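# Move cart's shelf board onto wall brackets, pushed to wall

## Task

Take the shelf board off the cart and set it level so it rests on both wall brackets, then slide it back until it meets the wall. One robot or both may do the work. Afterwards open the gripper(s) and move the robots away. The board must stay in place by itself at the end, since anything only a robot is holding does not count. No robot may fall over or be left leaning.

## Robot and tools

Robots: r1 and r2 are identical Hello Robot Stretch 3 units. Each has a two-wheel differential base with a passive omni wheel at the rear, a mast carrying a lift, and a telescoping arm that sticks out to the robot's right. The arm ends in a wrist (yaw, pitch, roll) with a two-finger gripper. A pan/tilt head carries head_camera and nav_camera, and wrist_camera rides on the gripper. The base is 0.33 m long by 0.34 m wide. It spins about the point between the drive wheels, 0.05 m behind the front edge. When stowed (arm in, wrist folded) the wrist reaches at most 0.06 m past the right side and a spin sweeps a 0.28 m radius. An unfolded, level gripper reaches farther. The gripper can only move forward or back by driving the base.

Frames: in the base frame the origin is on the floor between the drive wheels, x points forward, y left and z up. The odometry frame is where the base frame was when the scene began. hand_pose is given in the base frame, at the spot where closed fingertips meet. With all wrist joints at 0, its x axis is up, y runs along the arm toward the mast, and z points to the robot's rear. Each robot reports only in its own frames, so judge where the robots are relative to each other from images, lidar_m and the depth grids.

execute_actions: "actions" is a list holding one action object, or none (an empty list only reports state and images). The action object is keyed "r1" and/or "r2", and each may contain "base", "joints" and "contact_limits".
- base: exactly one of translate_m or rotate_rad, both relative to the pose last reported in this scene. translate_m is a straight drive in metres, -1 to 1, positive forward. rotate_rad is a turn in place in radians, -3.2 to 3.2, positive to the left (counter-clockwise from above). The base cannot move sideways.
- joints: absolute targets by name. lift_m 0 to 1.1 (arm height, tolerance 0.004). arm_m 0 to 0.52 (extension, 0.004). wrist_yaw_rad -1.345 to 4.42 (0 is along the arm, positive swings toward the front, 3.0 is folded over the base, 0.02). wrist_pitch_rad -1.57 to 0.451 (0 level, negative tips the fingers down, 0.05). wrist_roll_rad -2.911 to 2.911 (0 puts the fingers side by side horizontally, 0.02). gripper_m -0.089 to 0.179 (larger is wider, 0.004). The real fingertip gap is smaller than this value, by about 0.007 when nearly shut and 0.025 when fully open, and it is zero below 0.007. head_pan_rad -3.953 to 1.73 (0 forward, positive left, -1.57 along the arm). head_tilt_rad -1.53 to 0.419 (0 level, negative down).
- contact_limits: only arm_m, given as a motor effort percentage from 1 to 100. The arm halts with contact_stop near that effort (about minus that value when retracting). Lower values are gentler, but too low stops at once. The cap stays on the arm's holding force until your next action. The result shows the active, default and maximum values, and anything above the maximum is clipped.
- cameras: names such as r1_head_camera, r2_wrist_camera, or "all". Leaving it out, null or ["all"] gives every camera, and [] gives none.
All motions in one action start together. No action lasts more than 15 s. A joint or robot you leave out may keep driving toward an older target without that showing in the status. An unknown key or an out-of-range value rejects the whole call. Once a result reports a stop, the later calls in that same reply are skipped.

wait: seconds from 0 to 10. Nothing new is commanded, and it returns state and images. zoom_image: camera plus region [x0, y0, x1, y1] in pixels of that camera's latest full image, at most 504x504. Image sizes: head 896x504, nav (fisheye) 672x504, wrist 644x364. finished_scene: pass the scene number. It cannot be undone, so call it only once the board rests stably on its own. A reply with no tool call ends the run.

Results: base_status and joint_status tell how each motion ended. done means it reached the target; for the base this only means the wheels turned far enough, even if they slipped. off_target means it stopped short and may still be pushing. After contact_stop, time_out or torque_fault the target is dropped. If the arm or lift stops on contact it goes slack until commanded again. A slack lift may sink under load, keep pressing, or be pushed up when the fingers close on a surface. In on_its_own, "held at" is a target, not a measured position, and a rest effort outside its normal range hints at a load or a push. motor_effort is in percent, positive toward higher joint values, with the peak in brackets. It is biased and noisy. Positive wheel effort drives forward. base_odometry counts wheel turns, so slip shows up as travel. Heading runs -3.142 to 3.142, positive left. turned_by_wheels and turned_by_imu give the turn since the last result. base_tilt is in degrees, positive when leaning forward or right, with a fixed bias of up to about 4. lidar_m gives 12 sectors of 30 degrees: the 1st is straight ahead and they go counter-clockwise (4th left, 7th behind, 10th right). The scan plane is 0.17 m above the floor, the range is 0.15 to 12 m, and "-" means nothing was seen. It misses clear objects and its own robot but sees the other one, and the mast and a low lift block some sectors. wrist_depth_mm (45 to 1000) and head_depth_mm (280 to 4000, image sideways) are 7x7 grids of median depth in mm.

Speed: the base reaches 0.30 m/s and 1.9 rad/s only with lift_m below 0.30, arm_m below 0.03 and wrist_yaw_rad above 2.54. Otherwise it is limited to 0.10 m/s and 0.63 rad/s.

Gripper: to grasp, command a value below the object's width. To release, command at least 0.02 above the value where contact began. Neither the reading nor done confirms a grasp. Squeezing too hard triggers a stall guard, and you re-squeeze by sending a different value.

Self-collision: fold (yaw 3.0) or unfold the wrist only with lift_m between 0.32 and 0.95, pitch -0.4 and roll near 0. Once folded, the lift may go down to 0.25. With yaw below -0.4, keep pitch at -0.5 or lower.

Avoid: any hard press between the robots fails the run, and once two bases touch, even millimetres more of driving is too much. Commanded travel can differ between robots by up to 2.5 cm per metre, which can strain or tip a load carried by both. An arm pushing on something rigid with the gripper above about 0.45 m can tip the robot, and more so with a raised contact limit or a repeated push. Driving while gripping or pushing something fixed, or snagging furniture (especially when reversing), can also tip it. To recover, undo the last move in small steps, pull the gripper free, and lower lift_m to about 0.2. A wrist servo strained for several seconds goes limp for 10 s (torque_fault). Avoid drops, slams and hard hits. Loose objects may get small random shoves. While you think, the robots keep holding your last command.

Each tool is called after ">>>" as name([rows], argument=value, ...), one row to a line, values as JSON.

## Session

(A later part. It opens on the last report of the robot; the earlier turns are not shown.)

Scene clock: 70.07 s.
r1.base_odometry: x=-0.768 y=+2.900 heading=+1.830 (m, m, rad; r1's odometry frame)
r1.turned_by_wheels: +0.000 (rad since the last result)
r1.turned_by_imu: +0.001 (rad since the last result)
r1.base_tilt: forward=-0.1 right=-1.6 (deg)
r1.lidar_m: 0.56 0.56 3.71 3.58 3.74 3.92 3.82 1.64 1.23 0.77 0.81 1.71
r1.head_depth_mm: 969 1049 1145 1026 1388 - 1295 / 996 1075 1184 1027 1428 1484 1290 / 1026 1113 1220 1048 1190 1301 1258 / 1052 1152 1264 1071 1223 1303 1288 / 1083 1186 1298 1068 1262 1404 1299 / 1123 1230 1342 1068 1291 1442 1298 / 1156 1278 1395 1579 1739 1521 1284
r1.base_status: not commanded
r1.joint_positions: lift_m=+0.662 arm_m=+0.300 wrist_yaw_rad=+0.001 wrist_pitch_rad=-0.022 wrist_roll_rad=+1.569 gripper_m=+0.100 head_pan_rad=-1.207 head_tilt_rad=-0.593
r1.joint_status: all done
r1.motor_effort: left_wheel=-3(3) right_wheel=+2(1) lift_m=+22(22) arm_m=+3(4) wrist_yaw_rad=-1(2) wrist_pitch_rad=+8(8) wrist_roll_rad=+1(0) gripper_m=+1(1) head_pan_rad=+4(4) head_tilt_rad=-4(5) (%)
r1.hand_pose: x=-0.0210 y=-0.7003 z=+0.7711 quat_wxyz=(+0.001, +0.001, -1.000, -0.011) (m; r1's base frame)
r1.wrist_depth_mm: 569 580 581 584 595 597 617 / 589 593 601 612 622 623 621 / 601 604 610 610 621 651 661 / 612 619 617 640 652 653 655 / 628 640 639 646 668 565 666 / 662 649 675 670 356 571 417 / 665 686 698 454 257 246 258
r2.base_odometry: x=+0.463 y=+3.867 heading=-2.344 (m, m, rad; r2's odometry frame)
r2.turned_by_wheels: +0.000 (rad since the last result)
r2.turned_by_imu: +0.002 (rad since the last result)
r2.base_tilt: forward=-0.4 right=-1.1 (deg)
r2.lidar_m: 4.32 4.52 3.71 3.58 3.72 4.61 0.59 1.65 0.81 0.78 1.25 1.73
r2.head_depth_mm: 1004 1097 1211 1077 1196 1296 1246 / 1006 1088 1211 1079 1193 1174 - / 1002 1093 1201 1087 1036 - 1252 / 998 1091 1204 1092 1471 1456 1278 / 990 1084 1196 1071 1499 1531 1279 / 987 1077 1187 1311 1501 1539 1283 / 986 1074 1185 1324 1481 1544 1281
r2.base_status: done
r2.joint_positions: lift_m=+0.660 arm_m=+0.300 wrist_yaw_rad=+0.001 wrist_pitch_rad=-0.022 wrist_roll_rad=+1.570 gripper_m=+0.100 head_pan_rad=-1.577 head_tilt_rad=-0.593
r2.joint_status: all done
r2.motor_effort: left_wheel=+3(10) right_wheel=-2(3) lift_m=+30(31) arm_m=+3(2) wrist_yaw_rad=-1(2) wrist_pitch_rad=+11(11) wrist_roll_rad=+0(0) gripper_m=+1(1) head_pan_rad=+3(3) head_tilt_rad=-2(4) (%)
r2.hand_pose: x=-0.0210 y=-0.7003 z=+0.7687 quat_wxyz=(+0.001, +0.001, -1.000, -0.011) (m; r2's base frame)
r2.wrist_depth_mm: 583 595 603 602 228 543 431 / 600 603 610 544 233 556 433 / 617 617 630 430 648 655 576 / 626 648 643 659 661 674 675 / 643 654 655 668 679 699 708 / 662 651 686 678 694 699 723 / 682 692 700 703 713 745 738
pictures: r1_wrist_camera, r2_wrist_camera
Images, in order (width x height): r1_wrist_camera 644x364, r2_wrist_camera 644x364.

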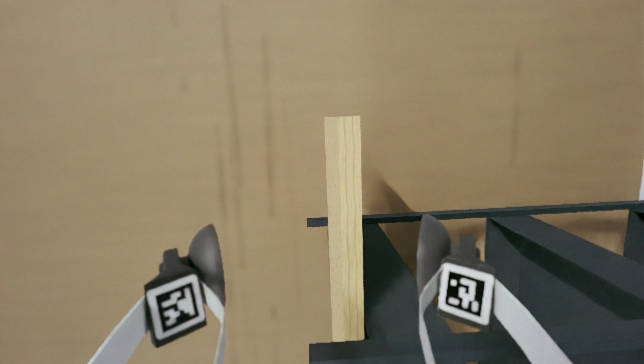

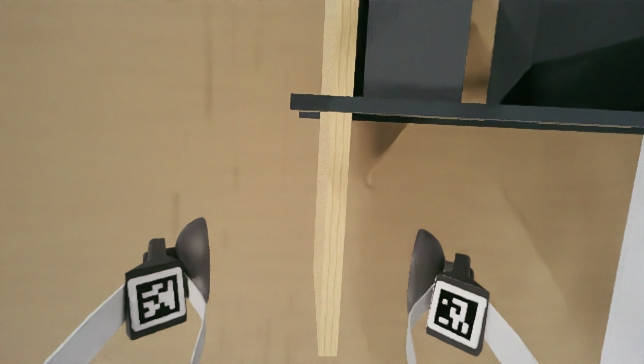

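>>> execute_actions([
  {"r2":{"base":{"translate_m":0.03},"joints":{"arm_m":0.43,"lift_m":0.652}},"r1":{"base":{"translate_m":0.03},"joints":{"arm_m":0.43,"lift_m":0.645}}},
], cameras=["r1_wrist_camera","r2_wrist_camera","r1_head_camera","r2_head_camera"])

Scene clock: 72.53 s.
r1.base_odometry: x=-0.776 y=+2.929 heading=+1.830 (m, m, rad; r1's odometry frame)
r1.turned_by_wheels: +0.000 (rad since the last result)
r1.turned_by_imu: +0.000 (rad since the last result)
r1.base_tilt: forward=-0.1 right=-1.7 (deg)
r1.lidar_m: 0.56 0.56 3.72 3.58 3.72 3.99 3.85 1.64 1.23 0.76 0.80 1.71
r1.head_depth_mm: 971 1052 1151 1022 - 1487 1293 / 999 1076 1188 1023 1294 1470 1289 / 1025 1112 1228 1052 1218 1278 1235 / 1055 1152 1267 1067 1216 1314 1285 / 1082 1192 1289 1071 1254 1394 1296 / 1117 1228 1352 1064 1657 1478 1297 / 1152 1269 1404 1120 1769 1530 1296
r1.base_status: done
r1.joint_positions: lift_m=+0.645 arm_m=+0.430 wrist_yaw_rad=+0.001 wrist_pitch_rad=-0.022 wrist_roll_rad=+1.569 gripper_m=+0.100 head_pan_rad=-1.207 head_tilt_rad=-0.593
r1.joint_status: all done
r1.motor_effort: left_wheel=-3(4) right_wheel=+1(5) lift_m=+22(27) arm_m=+3(3) wrist_yaw_rad=-1(1) wrist_pitch_rad=+8(9) wrist_roll_rad=+0(0) gripper_m=+1(1) head_pan_rad=+5(4) head_tilt_rad=-4(4) (%)
r1.hand_pose: x=-0.0210 y=-0.8303 z=+0.7541 quat_wxyz=(+0.001, +0.001, -1.000, -0.011) (m; r1's base frame)
r1.wrist_depth_mm: 456 464 469 472 482 482 491 / 466 474 482 155 491 500 503 / 475 484 489 179 502 519 513 / 493 493 508 212 518 528 539 / 499 512 519 262 529 452 432 / 527 524 548 336 290 468 419 / 535 544 551 545 222 567 417
r2.base_odometry: x=+0.442 y=+3.845 heading=-2.344 (m, m, rad; r2's odometry frame)
r2.turned_by_wheels: +0.000 (rad since the last result)
r2.turned_by_imu: +0.001 (rad since the last result)
r2.base_tilt: forward=-0.4 right=-1.0 (deg)
r2.lidar_m: 4.29 4.45 3.70 3.58 3.74 4.63 0.59 1.64 0.81 0.79 1.25 1.72
r2.head_depth_mm: 1003 1100 1210 1074 1192 1294 1245 / 1003 1092 1210 1072 1083 1246 - / 996 1085 1208 1080 - 1369 1251 / 998 1086 1191 1118 1559 1528 1290 / 993 1083 1187 1263 1511 1535 1282 / 988 1085 1191 1321 1490 1538 1288 / 991 1080 1189 1313 1482 1529 1292
r2.base_status: done
r2.joint_positions: lift_m=+0.652 arm_m=+0.430 wrist_yaw_rad=+0.001 wrist_pitch_rad=-0.022 wrist_roll_rad=+1.570 gripper_m=+0.100 head_pan_rad=-1.577 head_tilt_rad=-0.593
r2.joint_status: all done
r2.motor_effort: left_wheel=+3(9) right_wheel=-2(3) lift_m=+25(31) arm_m=+3(3) wrist_yaw_rad=-1(2) wrist_pitch_rad=+10(10) wrist_roll_rad=+0(0) gripper_m=+1(1) head_pan_rad=+3(3) head_tilt_rad=-2(1) (%)
r2.hand_pose: x=-0.0210 y=-0.8303 z=+0.7609 quat_wxyz=(+0.001, +0.001, -1.000, -0.011) (m; r2's base frame)
r2.wrist_depth_mm: 469 478 485 336 173 189 409 / 480 486 493 294 423 511 425 / 490 497 504 260 518 530 532 / 509 513 519 235 528 543 551 / 519 515 528 214 547 554 562 / 525 529 546 543 554 566 581 / 541 549 560 566 572 588 587
pictures: r1_head_camera (sideways: a quarter turn clockwise sets it upright), r1_wrist_camera, r2_head_camera (sideways: a quarter turn clockwise sets it upright), r2_wrist_camera
Images, in order (width x height): r1_head_camera 896x504, r1_wrist_camera 644x364, r2_head_camera 896x504, r2_wrist_camera 644x364.

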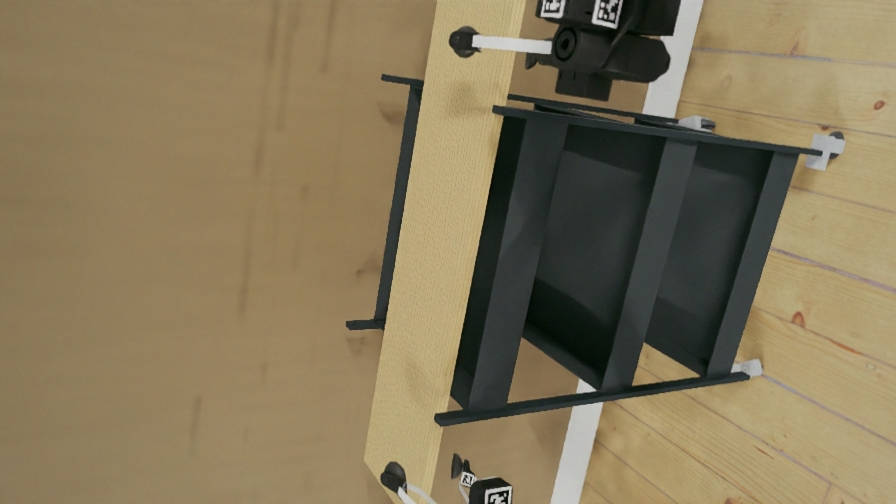

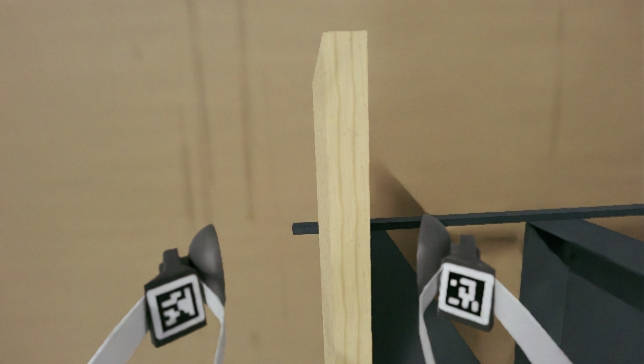

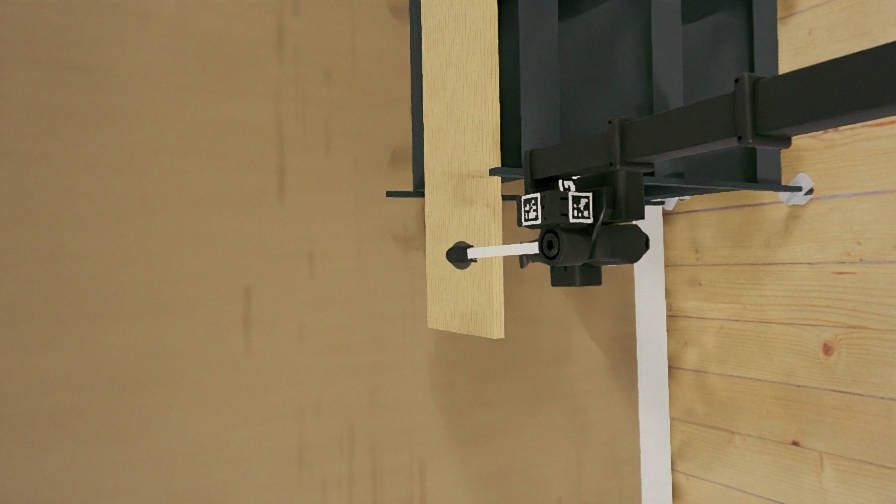

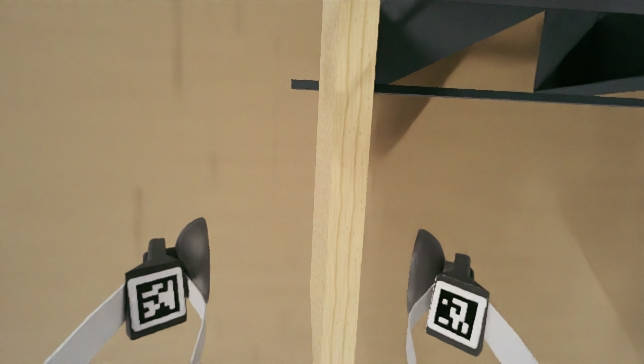

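>>> execute_actions([
  {"r2":{"joints":{"gripper_m":-0.01}},"r1":{"joints":{"gripper_m":-0.01}}},
], cameras=["r1_wrist_camera","r2_wrist_camera"])

>>> execute_actions([
  {"r2":{"joints":{"lift_m":0.80}},"r1":{"joints":{"lift_m":0.793}}},
], cameras=["r1_nav_camera","r2_nav_camera","r1_head_camera"])

Scene clock: 74.30 s.
r1.base_odometry: x=-0.776 y=+2.929 heading=+1.830 (m, m, rad; r1's odometry frame)
r1.turned_by_wheels: +0.000 (rad since the last result)
r1.turned_by_imu: +0.000 (rad since the last result)
r1.base_tilt: forward=-0.1 right=-1.6 (deg)
r1.lidar_m: 0.56 0.56 3.73 3.58 3.73 3.99 3.87 1.64 1.23 0.77 0.81 1.71
r1.head_depth_mm: 971 1049 1145 1020 - 1482 1300 / 995 1081 1186 1022 1298 1469 1293 / 1023 1112 1225 1047 1217 1264 1232 / 1049 1146 1269 1063 1221 1302 1295 / 1081 1185 1301 1067 1260 1402 1284 / 1122 1223 1351 1062 1658 1489 1288 / 1154 1269 1404 1165 1749 1527 1301
r1.base_status: not commanded
r1.joint_positions: lift_m=+0.645 arm_m=+0.430 wrist_yaw_rad=+0.001 wrist_pitch_rad=-0.056 wrist_roll_rad=+1.570 gripper_m=-0.009 head_pan_rad=-1.207 head_tilt_rad=-0.593
r1.joint_status: all done
r1.motor_effort: left_wheel=-2(3) right_wheel=+1(1) lift_m=+26(26) arm_m=+2(3) wrist_yaw_rad=-1(2) wrist_pitch_rad=+21(23) wrist_roll_rad=+0(1) gripper_m=-19(99) head_pan_rad=+5(4) head_tilt_rad=-4(4) (%)
r1.hand_pose: x=-0.0210 y=-0.8292 z=+0.7452 quat_wxyz=(+0.001, +0.001, -1.000, -0.028) (m; r1's base frame)
r1.wrist_depth_mm: 447 458 466 469 486 495 512 / 464 469 478 235 502 506 511 / 465 481 493 491 499 515 535 / 481 489 513 505 526 528 549 / 492 505 514 151 545 461 430 / 509 518 526 156 557 484 396 / 516 531 557 228 213 494 400
r2.base_odometry: x=+0.442 y=+3.845 heading=-2.344 (m, m, rad; r2's odometry frame)
r2.turned_by_wheels: +0.000 (rad since the last result)
r2.turned_by_imu: +0.000 (rad since the last result)
r2.base_tilt: forward=-0.4 right=-1.0 (deg)
r2.lidar_m: 4.29 4.47 3.72 3.59 3.73 4.63 0.59 1.64 0.81 0.79 1.25 1.72
r2.head_depth_mm: 1005 1095 1215 1079 1193 1296 1241 / 1002 1086 1208 1083 1077 1243 - / 999 1092 1212 1088 - 1378 1253 / 1003 1090 1197 1118 1506 1523 1268 / 991 1082 1206 1263 1499 1536 1275 / 987 1080 1187 1323 1490 1520 1285 / 989 1079 1181 1321 1487 1547 1289
r2.base_status: not commanded
r2.joint_positions: lift_m=+0.652 arm_m=+0.430 wrist_yaw_rad=+0.001 wrist_pitch_rad=-0.057 wrist_roll_rad=+1.570 gripper_m=-0.010 head_pan_rad=-1.577 head_tilt_rad=-0.593
r2.joint_status: all done
r2.motor_effort: left_wheel=+3(3) right_wheel=-2(2) lift_m=+27(28) arm_m=+2(3) wrist_yaw_rad=-2(2) wrist_pitch_rad=+28(29) wrist_roll_rad=+0(0) gripper_m=-11(94) head_pan_rad=+3(3) head_tilt_rad=-2(3) (%)
r2.hand_pose: x=-0.0210 y=-0.8291 z=+0.7518 quat_wxyz=(+0.001, +0.001, -1.000, -0.029) (m; r2's base frame)
r2.wrist_depth_mm: 461 467 479 181 176 435 381 / 470 476 488 184 516 443 399 / 477 496 501 501 526 539 554 / 492 508 512 517 539 559 572 / 509 513 527 528 555 568 584 / 511 529 537 - 572 577 606 / 536 537 560 564 584 602 619
pictures: r1_wrist_camera, r2_wrist_camera
Images, in order (width x height): r1_wrist_camera 644x364, r2_wrist_camera 644x364.

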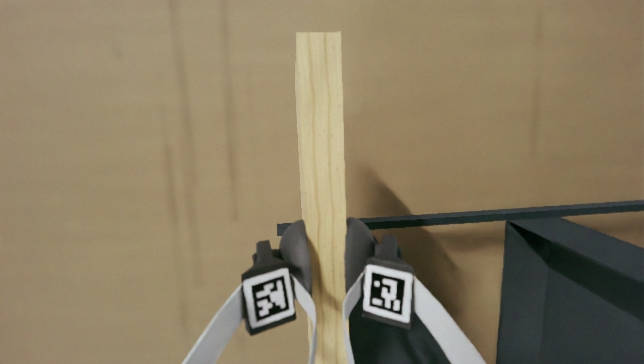

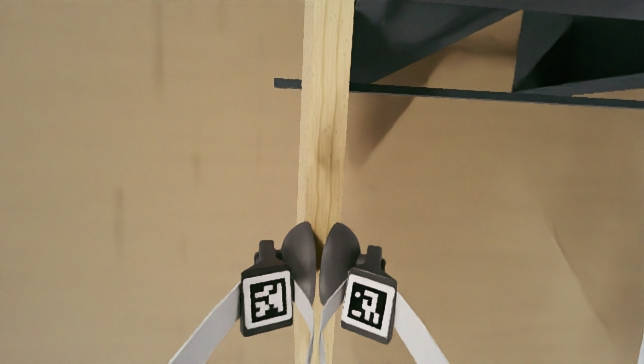

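Scene clock: 76.73 s.
r1.base_odometry: x=-0.776 y=+2.929 heading=+1.830 (m, m, rad; r1's odometry frame)
r1.turned_by_wheels: +0.000 (rad since the last result)
r1.turned_by_imu: +0.001 (rad since the last result)
r1.base_tilt: forward=-0.1 right=-1.6 (deg)
r1.lidar_m: 0.56 0.56 3.71 3.57 3.74 4.00 3.86 1.64 1.23 0.77 0.80 1.71
r1.head_depth_mm: 970 1047 1114 900 1431 1515 1297 / 997 1077 1169 1054 1356 1476 1292 / 1027 1112 1202 1051 1211 1270 1236 / 1050 1152 1276 1058 1222 1302 1289 / 1081 1186 1306 1030 1261 1389 1290 / 1113 1224 1368 1073 1659 1486 1294 / 1150 1263 1385 1537 1757 1529 1295
r1.base_status: not commanded
r1.joint_positions: lift_m=+0.792 arm_m=+0.430 wrist_yaw_rad=+0.016 wrist_pitch_rad=-0.093 wrist_roll_rad=+1.552 gripper_m=-0.009 head_pan_rad=-1.207 head_tilt_rad=-0.593
r1.joint_status: all done
r1.on_its_own: wrist_yaw_rad is at rest, and its effort (-15) is outside its rest range (-12 to +12); wrist_pitch_rad is at rest, and its effort (+35) is outside its rest range (-20 to +32)
r1.motor_effort: left_wheel=+6(12) right_wheel=-8(11) lift_m=+41(41) arm_m=+3(2) wrist_yaw_rad=-15(17) wrist_pitch_rad=+35(37) wrist_roll_rad=+7(8) gripper_m=-21(22) head_pan_rad=+4(5) head_tilt_rad=-4(4) (%)
r1.hand_pose: x=-0.0172 y=-0.8276 z=+0.8831 quat_wxyz=(+0.010, +0.009, -0.999, -0.047) (m; r1's base frame)
r1.wrist_depth_mm: 434 447 456 484 491 511 533 / 442 455 472 490 508 520 542 / 457 467 482 506 516 535 563 / 467 479 496 508 540 560 580 / 483 498 511 166 442 576 494 / 499 511 529 170 467 295 483 / 508 532 555 568 502 347 211
r2.base_odometry: x=+0.442 y=+3.845 heading=-2.344 (m, m, rad; r2's odometry frame)
r2.turned_by_wheels: +0.000 (rad since the last result)
r2.turned_by_imu: +0.001 (rad since the last result)
r2.base_tilt: forward=-0.4 right=-1.0 (deg)
r2.lidar_m: 4.28 4.48 3.71 3.57 3.75 4.67 0.59 1.64 0.81 0.79 1.24 1.72
r2.head_depth_mm: 1009 1098 1208 1050 964 - - / 1000 1093 1211 1069 - 1307 1250 / 999 1091 1208 - 1312 1361 1245 / 998 1084 1199 - 1527 1527 1282 / 990 1082 1200 1304 1491 1536 1281 / 990 1074 1191 1322 1491 1532 1280 / 988 1079 1187 1321 1485 1537 1280
r2.base_status: not commanded
r2.joint_positions: lift_m=+0.800 arm_m=+0.430 wrist_yaw_rad=+0.001 wrist_pitch_rad=-0.023 wrist_roll_rad=+1.570 gripper_m=-0.010 head_pan_rad=-1.577 head_tilt_rad=-0.593
r2.joint_status: all done
r2.motor_effort: left_wheel=+2(3) right_wheel=-2(2) lift_m=+31(33) arm_m=+2(3) wrist_yaw_rad=-2(1) wrist_pitch_rad=+11(35) wrist_roll_rad=+0(0) gripper_m=-6(11) head_pan_rad=+3(3) head_tilt_rad=-3(2) (%)
r2.hand_pose: x=-0.0210 y=-0.8303 z=+0.9085 quat_wxyz=(+0.001, +0.001, -1.000, -0.012) (m; r2's base frame)
r2.wrist_depth_mm: 472 473 481 488 496 260 185 / 481 485 499 496 498 274 191 / 490 502 505 509 520 289 200 / 505 517 510 522 533 307 207 / 520 517 529 534 545 326 215 / 525 533 541 - 567 347 225 / 545 548 565 570 578 589 235
pictures: r1_head_camera (sideways: a quarter turn clockwise sets it upright), r1_nav_camera (sideways: a quarter turn counterclockwise sets it upright), r2_nav_camera (sideways: a quarter turn counterclockwise sets it upright)
Images, in order (width x height): r1_head_camera 896x504, r1_nav_camera 672x504, r2_nav_camera 672x504.

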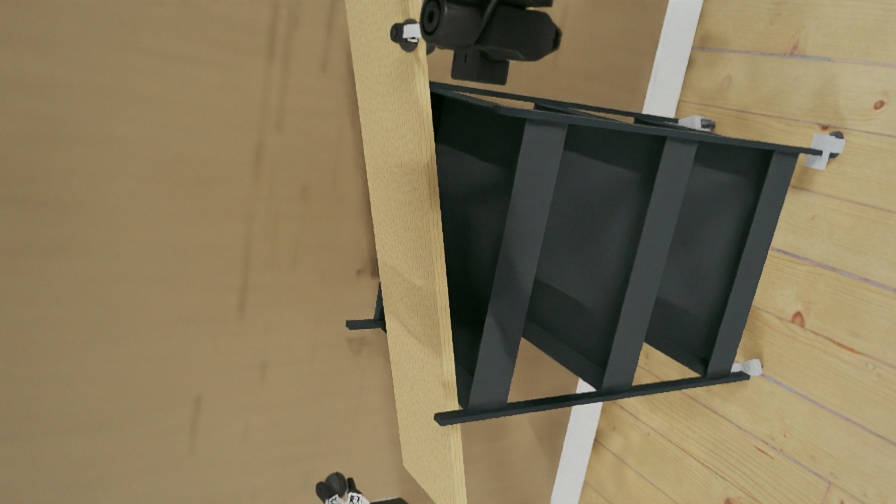

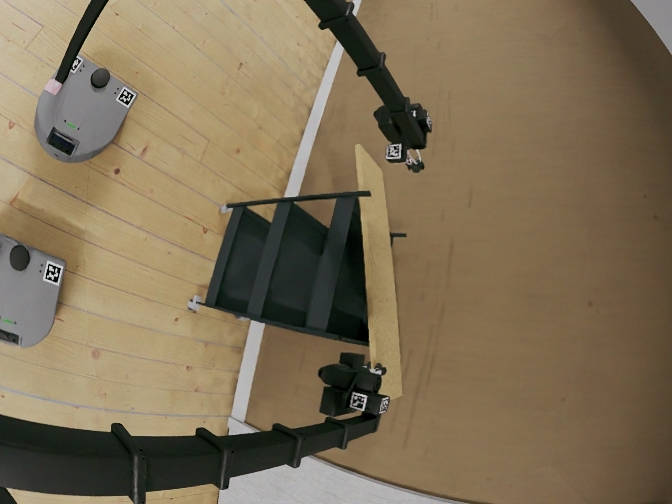

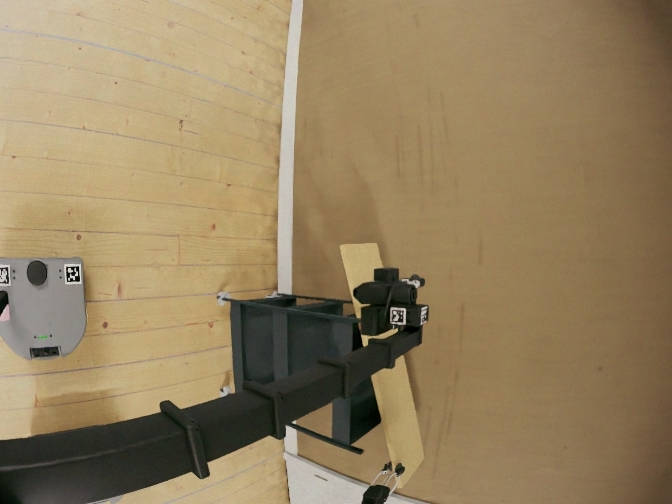

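>>> execute_actions([
  {"r2":{"joints":{"gripper_m":0.1}},"r1":{"joints":{"lift_m":0.655}}},
], cameras=["r1_nav_camera","r2_nav_camera","r1_head_camera","r2_head_camera"])

Scene clock: 79.07 s.
r1.base_odometry: x=-0.776 y=+2.929 heading=+1.829 (m, m, rad; r1's odometry frame)
r1.turned_by_wheels: -0.001 (rad since the last result)
r1.turned_by_imu: +0.000 (rad since the last result)
r1.base_tilt: forward=-0.1 right=-1.6 (deg)
r1.lidar_m: 0.56 0.56 3.69 3.57 3.74 3.98 3.85 1.64 1.23 0.77 0.80 1.71
r1.head_depth_mm: 970 1045 1149 1026 - 1481 1285 / 992 1081 1184 1029 1304 1473 1293 / 1023 1117 1224 1051 1223 1279 1235 / 1059 1148 1265 1067 1216 1301 1291 / 1081 1180 1294 1067 1244 1390 1290 / 1114 1226 1360 1065 1671 1489 1283 / 1157 1276 1389 1175 1750 1534 1298
r1.base_status: not commanded
r1.joint_positions: lift_m=+0.655 arm_m=+0.430 wrist_yaw_rad=-0.013 wrist_pitch_rad=-0.084 wrist_roll_rad=+1.572 gripper_m=-0.009 head_pan_rad=-1.207 head_tilt_rad=-0.593
r1.joint_status: all done
r1.motor_effort: left_wheel=-7(8) right_wheel=+7(6) lift_m=+26(35) arm_m=+2(2) wrist_yaw_rad=+11(15) wrist_pitch_rad=+32(35) wrist_roll_rad=-1(7) gripper_m=-18(22) head_pan_rad=+5(4) head_tilt_rad=-4(4) (%)
r1.hand_pose: x=-0.0246 y=-0.8280 z=+0.7481 quat_wxyz=(-0.001, -0.006, -0.999, -0.042) (m; r1's base frame)
r1.wrist_depth_mm: 443 455 470 476 498 506 522 / 452 466 474 247 508 519 529 / 461 475 491 288 515 536 549 / 468 487 495 505 528 542 560 / 486 496 510 166 538 471 466 / 495 505 519 - 572 486 392 / 507 525 539 256 220 503 396
r2.base_odometry: x=+0.442 y=+3.845 heading=-2.344 (m, m, rad; r2's odometry frame)
r2.turned_by_wheels: +0.000 (rad since the last result)
r2.turned_by_imu: +0.001 (rad since the last result)
r2.base_tilt: forward=-0.4 right=-1.1 (deg)
r2.lidar_m: 4.30 4.49 3.71 3.58 3.74 4.66 0.59 1.64 0.81 0.79 1.25 1.72
r2.head_depth_mm: 1008 1093 1207 1075 1072 - - / 999 1098 1198 1114 - 1303 1243 / 996 1093 1200 - 1308 1368 1244 / 995 1089 1200 1270 1529 1526 1277 / 991 1086 1198 1284 1488 1526 1278 / 989 1082 1186 1323 1494 1548 1276 / 990 1076 1187 1308 1483 1540 1287
r2.base_status: not commanded
r2.joint_positions: lift_m=+0.800 arm_m=+0.430 wrist_yaw_rad=+0.001 wrist_pitch_rad=-0.023 wrist_roll_rad=+1.570 gripper_m=+0.100 head_pan_rad=-1.577 head_tilt_rad=-0.593
r2.joint_status: all done
r2.motor_effort: left_wheel=+3(3) right_wheel=-1(1) lift_m=+30(31) arm_m=+2(2) wrist_yaw_rad=-2(1) wrist_pitch_rad=+11(11) wrist_roll_rad=+0(0) gripper_m=+1(89) head_pan_rad=+3(3) head_tilt_rad=-1(2) (%)
r2.hand_pose: x=-0.0210 y=-0.8303 z=+0.9085 quat_wxyz=(+0.001, +0.001, -1.000, -0.012) (m; r2's base frame)
r2.wrist_depth_mm: 473 480 485 497 493 274 188 / 482 487 496 500 508 271 186 / 486 497 504 510 519 269 185 / 498 509 515 528 530 266 184 / 514 522 528 537 549 264 183 / 530 532 542 553 553 245 182 / 543 552 563 574 574 230 181
pictures: r1_head_camera (sideways: a quarter turn clockwise sets it upright), r1_nav_camera (sideways: a quarter turn counterclockwise sets it upright), r2_head_camera (sideways: a quarter turn clockwise sets it upright), r2_nav_camera (sideways: a quarter turn counterclockwise sets it upright)
Images, in order (width x height): r1_head_camera 896x504, r1_nav_camera 672x504, r2_head_camera 896x504, r2_nav_camera 672x504.

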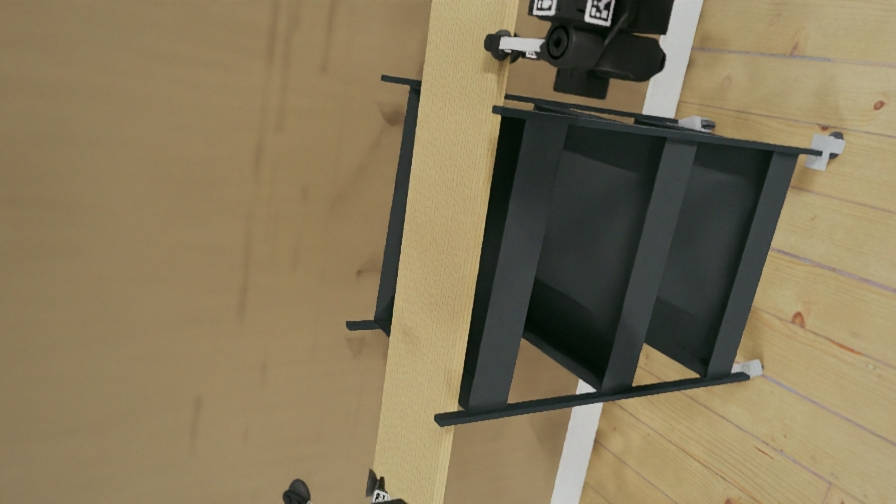

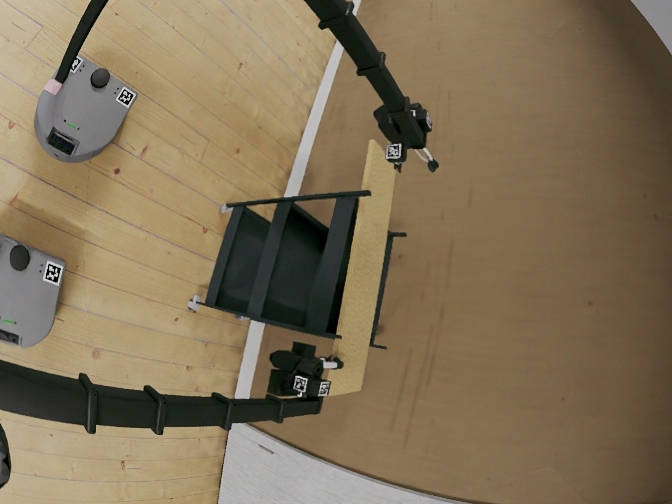

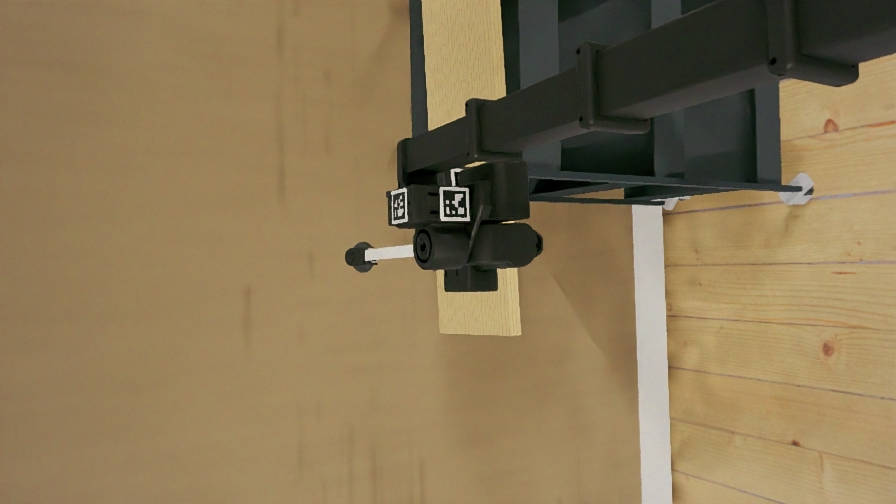

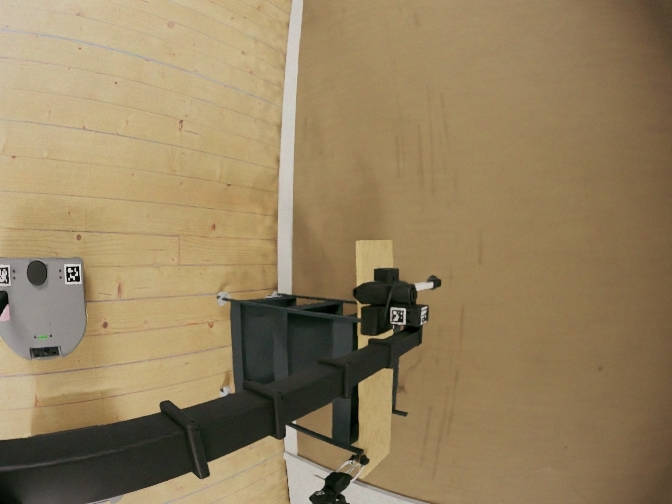

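>>> execute_actions([
  {"r2":{"joints":{"arm_m":0.27}},"r1":{"joints":{"gripper_m":0.1}}},
], cameras=[])

>>> execute_actions([
  {"r2":{"joints":{"lift_m":0.65}},"r1":{"joints":{"lift_m":0.645,"arm_m":0.44}}},
], cameras=["r2_wrist_camera"])

>>> execute_actions([
  {"r2":{"joints":{"arm_m":0.45}}},
], cameras=["r1_wrist_camera","r2_wrist_camera","r1_head_camera","r2_head_camera"])

Scene clock: 81.70 s.
r1.base_odometry: x=-0.776 y=+2.929 heading=+1.829 (m, m, rad; r1's odometry frame)
r1.turned_by_wheels: +0.000 (rad since the last result)
r1.turned_by_imu: +0.001 (rad since the last result)
r1.base_tilt: forward=-0.2 right=-1.7 (deg)
r1.lidar_m: 0.56 0.57 3.71 3.58 3.74 3.97 3.85 1.64 1.23 0.76 0.81 1.71
r1.head_depth_mm: 966 1054 1148 1048 - 1494 1295 / 992 1084 1185 1024 1300 1482 1289 / 1030 1114 1227 1049 1220 1271 1235 / 1054 1151 1271 1069 1216 1306 1292 / 1082 1188 1309 1068 1256 1390 1291 / 1114 1231 1366 1067 1653 1493 1285 / 1147 1274 1421 1176 1764 1520 1294
r1.base_status: not commanded
r1.joint_positions: lift_m=+0.655 arm_m=+0.430 wrist_yaw_rad=-0.002 wrist_pitch_rad=-0.023 wrist_roll_rad=+1.572 gripper_m=+0.100 head_pan_rad=-1.207 head_tilt_rad=-0.593
r1.joint_status: all done
r1.motor_effort: left_wheel=-3(7) right_wheel=+2(7) lift_m=+27(27) arm_m=+2(2) wrist_yaw_rad=+2(11) wrist_pitch_rad=+9(32) wrist_roll_rad=-1(1) gripper_m=+1(92) head_pan_rad=+4(5) head_tilt_rad=-4(3) (%)
r1.hand_pose: x=-0.0220 y=-0.8303 z=+0.7636 quat_wxyz=(+0.000, -0.001, -1.000, -0.012) (m; r1's base frame)
r1.wrist_depth_mm: 453 465 471 475 484 478 494 / 465 465 481 472 486 505 509 / 477 486 488 499 500 511 527 / 489 497 513 501 522 522 531 / 500 506 520 442 426 454 430 / 514 522 525 536 273 473 428 / 525 547 552 545 220 526 428
r2.base_odometry: x=+0.442 y=+3.845 heading=-2.344 (m, m, rad; r2's odometry frame)
r2.turned_by_wheels: +0.000 (rad since the last result)
r2.turned_by_imu: +0.001 (rad since the last result)
r2.base_tilt: forward=-0.4 right=-1.1 (deg)
r2.lidar_m: 4.29 4.44 3.74 3.59 3.75 4.67 0.59 1.63 0.81 0.79 1.25 1.73
r2.head_depth_mm: 1008 1092 1217 1077 961 - - / 1005 1097 1212 1066 - 1335 1241 / 1000 1095 1203 1193 - 1382 1247 / 992 1090 1202 1067 - 1500 1279 / 993 1088 1193 1289 1500 1534 1275 / 986 1085 1189 1322 1496 1537 1277 / 986 1076 1187 1321 1483 1538 1283
r2.base_status: not commanded
r2.joint_positions: lift_m=+0.800 arm_m=+0.270 wrist_yaw_rad=+0.001 wrist_pitch_rad=-0.022 wrist_roll_rad=+1.570 gripper_m=+0.100 head_pan_rad=-1.577 head_tilt_rad=-0.593
r2.joint_status: all done
r2.motor_effort: left_wheel=+2(3) right_wheel=-1(2) lift_m=+30(30) arm_m=-3(5) wrist_yaw_rad=+0(0) wrist_pitch_rad=+11(11) wrist_roll_rad=+0(0) gripper_m=+1(1) head_pan_rad=+3(3) head_tilt_rad=-3(2) (%)
r2.hand_pose: x=-0.0211 y=-0.6709 z=+0.9086 quat_wxyz=(+0.001, +0.001, -1.000, -0.011) (m; r2's base frame)
r2.wrist_depth_mm: 614 621 623 636 639 318 261 / 631 629 648 653 575 294 268 / 642 646 658 675 668 338 696 / 651 666 673 674 485 693 701 / 677 678 692 689 711 714 732 / 684 688 714 718 722 731 748 / 692 712 731 735 746 766 775
pictures: none
No camera images: the call's "cameras" was empty. Leave "cameras" out to get every camera's image.

Scene clock: 83.90 s.
r1.base_odometry: x=-0.776 y=+2.929 heading=+1.829 (m, m, rad; r1's odometry frame)
r1.turned_by_wheels: +0.000 (rad since the last result)
r1.turned_by_imu: +0.001 (rad since the last result)
r1.base_tilt: forward=-0.1 right=-1.6 (deg)
r1.lidar_m: 0.56 0.56 3.71 3.58 3.73 3.99 3.85 1.64 1.23 0.77 0.80 1.71
r1.head_depth_mm: 968 1053 1144 1024 - 1493 1295 / 996 1082 1192 1024 1301 1477 1291 / 1025 1111 1225 1055 1220 1272 1239 / 1052 1143 1266 1068 1225 1300 1294 / 1083 1184 1304 1066 1257 1394 1297 / 1117 1225 1363 1068 1656 1483 1291 / 1149 1267 1417 1167 1762 1533 1298
r1.base_status: not commanded
r1.joint_positions: lift_m=+0.645 arm_m=+0.440 wrist_yaw_rad=-0.002 wrist_pitch_rad=-0.022 wrist_roll_rad=+1.572 gripper_m=+0.100 head_pan_rad=-1.207 head_tilt_rad=-0.593
r1.joint_status: all done
r1.motor_effort: left_wheel=-3(3) right_wheel=+2(2) lift_m=+22(23) arm_m=+3(2) wrist_yaw_rad=+1(2) wrist_pitch_rad=+9(9) wrist_roll_rad=-1(1) gripper_m=+1(1) head_pan_rad=+4(5) head_tilt_rad=-4(4) (%)
r1.hand_pose: x=-0.0219 y=-0.8402 z=+0.7539 quat_wxyz=(+0.000, -0.001, -1.000, -0.012) (m; r1's base frame)
r1.wrist_depth_mm: 446 449 458 461 471 475 487 / 454 465 469 146 479 487 494 / 463 474 484 169 488 504 522 / 478 492 491 202 508 515 527 / 496 494 518 253 514 521 435 / 503 512 527 335 290 458 418 / 524 536 530 522 222 551 417
r2.base_odometry: x=+0.442 y=+3.845 heading=-2.344 (m, m, rad; r2's odometry frame)
r2.turned_by_wheels: +0.000 (rad since the last result)
r2.turned_by_imu: +0.001 (rad since the last result)
r2.base_tilt: forward=-0.5 right=-1.0 (deg)
r2.lidar_m: 4.29 4.46 3.70 3.58 3.75 4.67 0.59 1.64 0.81 0.79 1.25 1.72
r2.head_depth_mm: 1008 1104 1211 1076 1190 1304 1263 / 995 1091 1208 1064 1195 1260 1242 / 996 1094 1210 1066 1322 - 1261 / 998 1087 1198 1071 1515 1492 1271 / 995 1085 1192 1290 1502 1520 1275 / 992 1087 1187 1324 1493 1538 1275 / 988 1065 1193 1319 1488 1531 1295
r2.base_status: not commanded
r2.joint_positions: lift_m=+0.650 arm_m=+0.270 wrist_yaw_rad=+0.001 wrist_pitch_rad=-0.022 wrist_roll_rad=+1.570 gripper_m=+0.100 head_pan_rad=-1.577 head_tilt_rad=-0.593
r2.joint_status: all done
r2.motor_effort: left_wheel=+3(3) right_wheel=-2(2) lift_m=+24(31) arm_m=-3(3) wrist_yaw_rad=-2(0) wrist_pitch_rad=+11(11) wrist_roll_rad=+0(0) gripper_m=+1(1) head_pan_rad=+3(3) head_tilt_rad=-3(2) (%)
r2.hand_pose: x=-0.0211 y=-0.6709 z=+0.7588 quat_wxyz=(+0.001, +0.001, -1.000, -0.011) (m; r2's base frame)
r2.wrist_depth_mm: 618 620 629 314 255 577 421 / 630 638 648 283 266 538 385 / 637 656 657 656 678 693 702 / 648 659 672 684 690 703 721 / 672 678 685 699 709 717 727 / 687 686 702 716 715 745 749 / 707 715 732 732 745 762 764
pictures: r2_wrist_camera
Images, in order (width x height): r2_wrist_camera 644x364.

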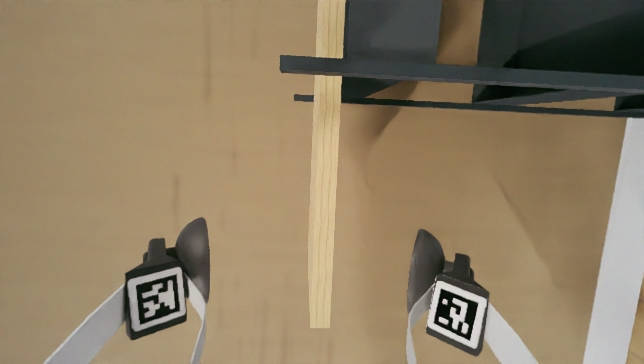

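Scene clock: 86.47 s.
r1.base_odometry: x=-0.776 y=+2.929 heading=+1.829 (m, m, rad; r1's odometry frame)
r1.turned_by_wheels: +0.000 (rad since the last result)
r1.turned_by_imu: +0.001 (rad since the last result)
r1.base_tilt: forward=-0.1 right=-1.6 (deg)
r1.lidar_m: 0.55 0.56 3.71 3.56 3.73 3.99 3.86 1.64 1.23 0.76 0.80 1.70
r1.head_depth_mm: 965 1050 1146 1017 - 1483 1288 / 997 1073 1184 1024 1300 1484 1289 / 1019 1108 1218 1055 1219 1276 1243 / 1046 1149 1263 1066 1218 1303 1290 / 1086 1191 1299 1072 1259 1401 1289 / 1117 1230 1356 1073 1664 1492 1289 / 1152 1274 1413 1070 1770 1525 1294
r1.base_status: not commanded
r1.joint_positions: lift_m=+0.645 arm_m=+0.440 wrist_yaw_rad=-0.002 wrist_pitch_rad=-0.022 wrist_roll_rad=+1.572 gripper_m=+0.100 head_pan_rad=-1.207 head_tilt_rad=-0.593
r1.joint_status: not commanded
r1.motor_effort: left_wheel=-3(3) right_wheel=+2(2) lift_m=+22(22) arm_m=+3(3) wrist_yaw_rad=+2(2) wrist_pitch_rad=+9(9) wrist_roll_rad=-1(1) gripper_m=+1(1) head_pan_rad=+5(4) head_tilt_rad=-4(4) (%)
r1.hand_pose: x=-0.0219 y=-0.8402 z=+0.7539 quat_wxyz=(+0.000, -0.001, -1.000, -0.012) (m; r1's base frame)
r1.wrist_depth_mm: 448 450 457 458 469 473 486 / 461 466 469 145 491 480 494 / 472 480 489 170 495 503 509 / 482 490 495 203 512 519 519 / 492 494 507 252 512 520 430 / 512 513 534 334 290 458 417 / 517 533 537 532 222 559 417
r2.base_odometry: x=+0.442 y=+3.845 heading=-2.344 (m, m, rad; r2's odometry frame)
r2.turned_by_wheels: +0.000 (rad since the last result)
r2.turned_by_imu: +0.001 (rad since the last result)
r2.base_tilt: forward=-0.4 right=-1.0 (deg)
r2.lidar_m: 4.29 4.46 3.71 3.58 3.74 4.66 0.59 1.63 0.81 0.79 1.25 1.72
r2.head_depth_mm: 1008 1102 1218 1074 1194 1298 1247 / 997 1095 1210 1062 1074 1250 - / 1003 1093 1208 1065 - 1368 1261 / 989 1085 1197 1171 1537 1534 1277 / 995 1084 1204 1287 1494 1533 1278 / 992 1085 1189 1324 1482 1544 1282 / 985 1076 1183 1319 1494 1539 1283
r2.base_status: not commanded
r2.joint_positions: lift_m=+0.650 arm_m=+0.450 wrist_yaw_rad=+0.001 wrist_pitch_rad=-0.022 wrist_roll_rad=+1.570 gripper_m=+0.100 head_pan_rad=-1.577 head_tilt_rad=-0.593
r2.joint_status: all done
r2.motor_effort: left_wheel=+3(3) right_wheel=-2(2) lift_m=+25(24) arm_m=+3(4) wrist_yaw_rad=-1(1) wrist_pitch_rad=+10(10) wrist_roll_rad=+0(0) gripper_m=+1(1) head_pan_rad=+3(3) head_tilt_rad=-2(2) (%)
r2.hand_pose: x=-0.0211 y=-0.8503 z=+0.7589 quat_wxyz=(+0.001, +0.001, -1.000, -0.011) (m; r2's base frame)
r2.wrist_depth_mm: 454 458 464 284 161 482 406 / 463 470 472 248 401 493 410 / 473 479 488 222 494 498 513 / 482 489 495 201 505 516 523 / 492 497 513 182 517 537 539 / 508 507 521 168 538 539 553 / 511 527 536 154 553 562 576
pictures: r1_head_camera (sideways: a quarter turn clockwise sets it upright), r1_wrist_camera, r2_head_camera (sideways: a quarter turn clockwise sets it upright), r2_wrist_camera
Images, in order (width x height): r1_head_camera 896x504, r1_wrist_camera 644x364, r2_head_camera 896x504, r2_wrist_camera 644x364.

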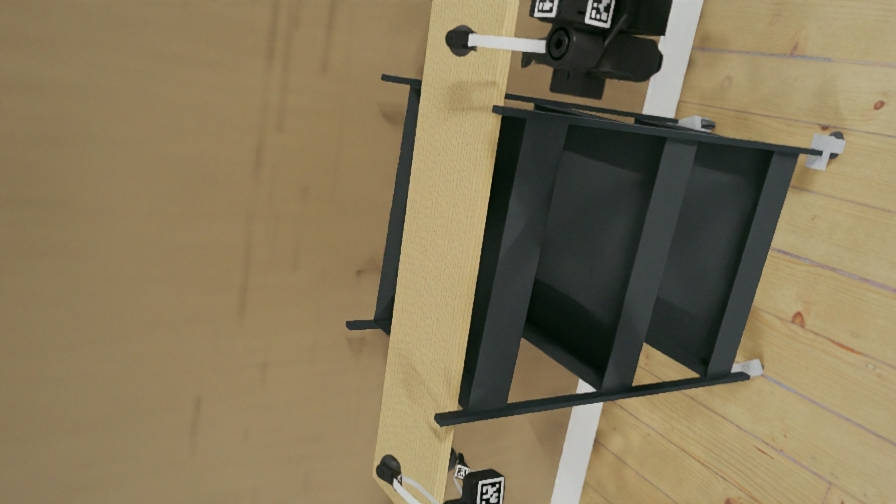

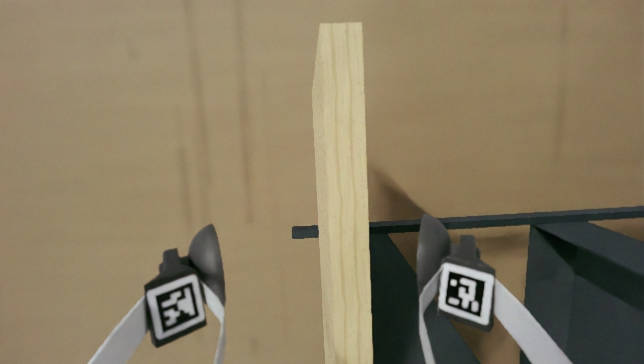

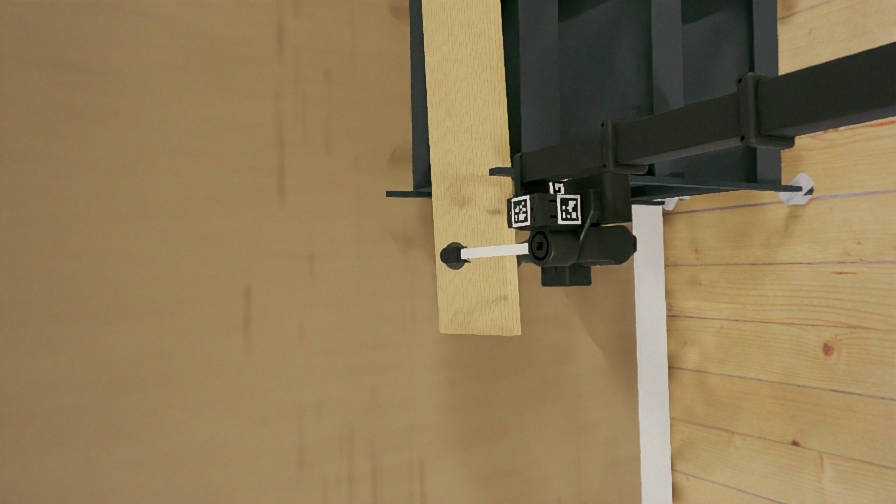

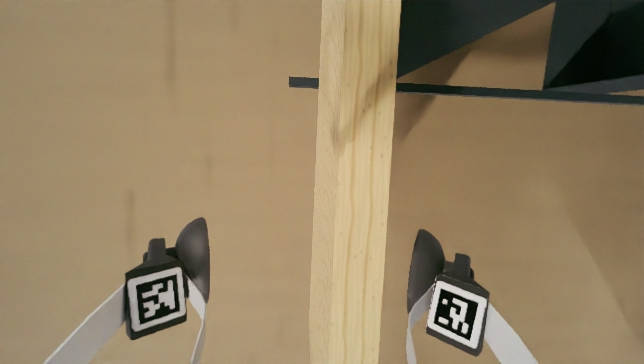

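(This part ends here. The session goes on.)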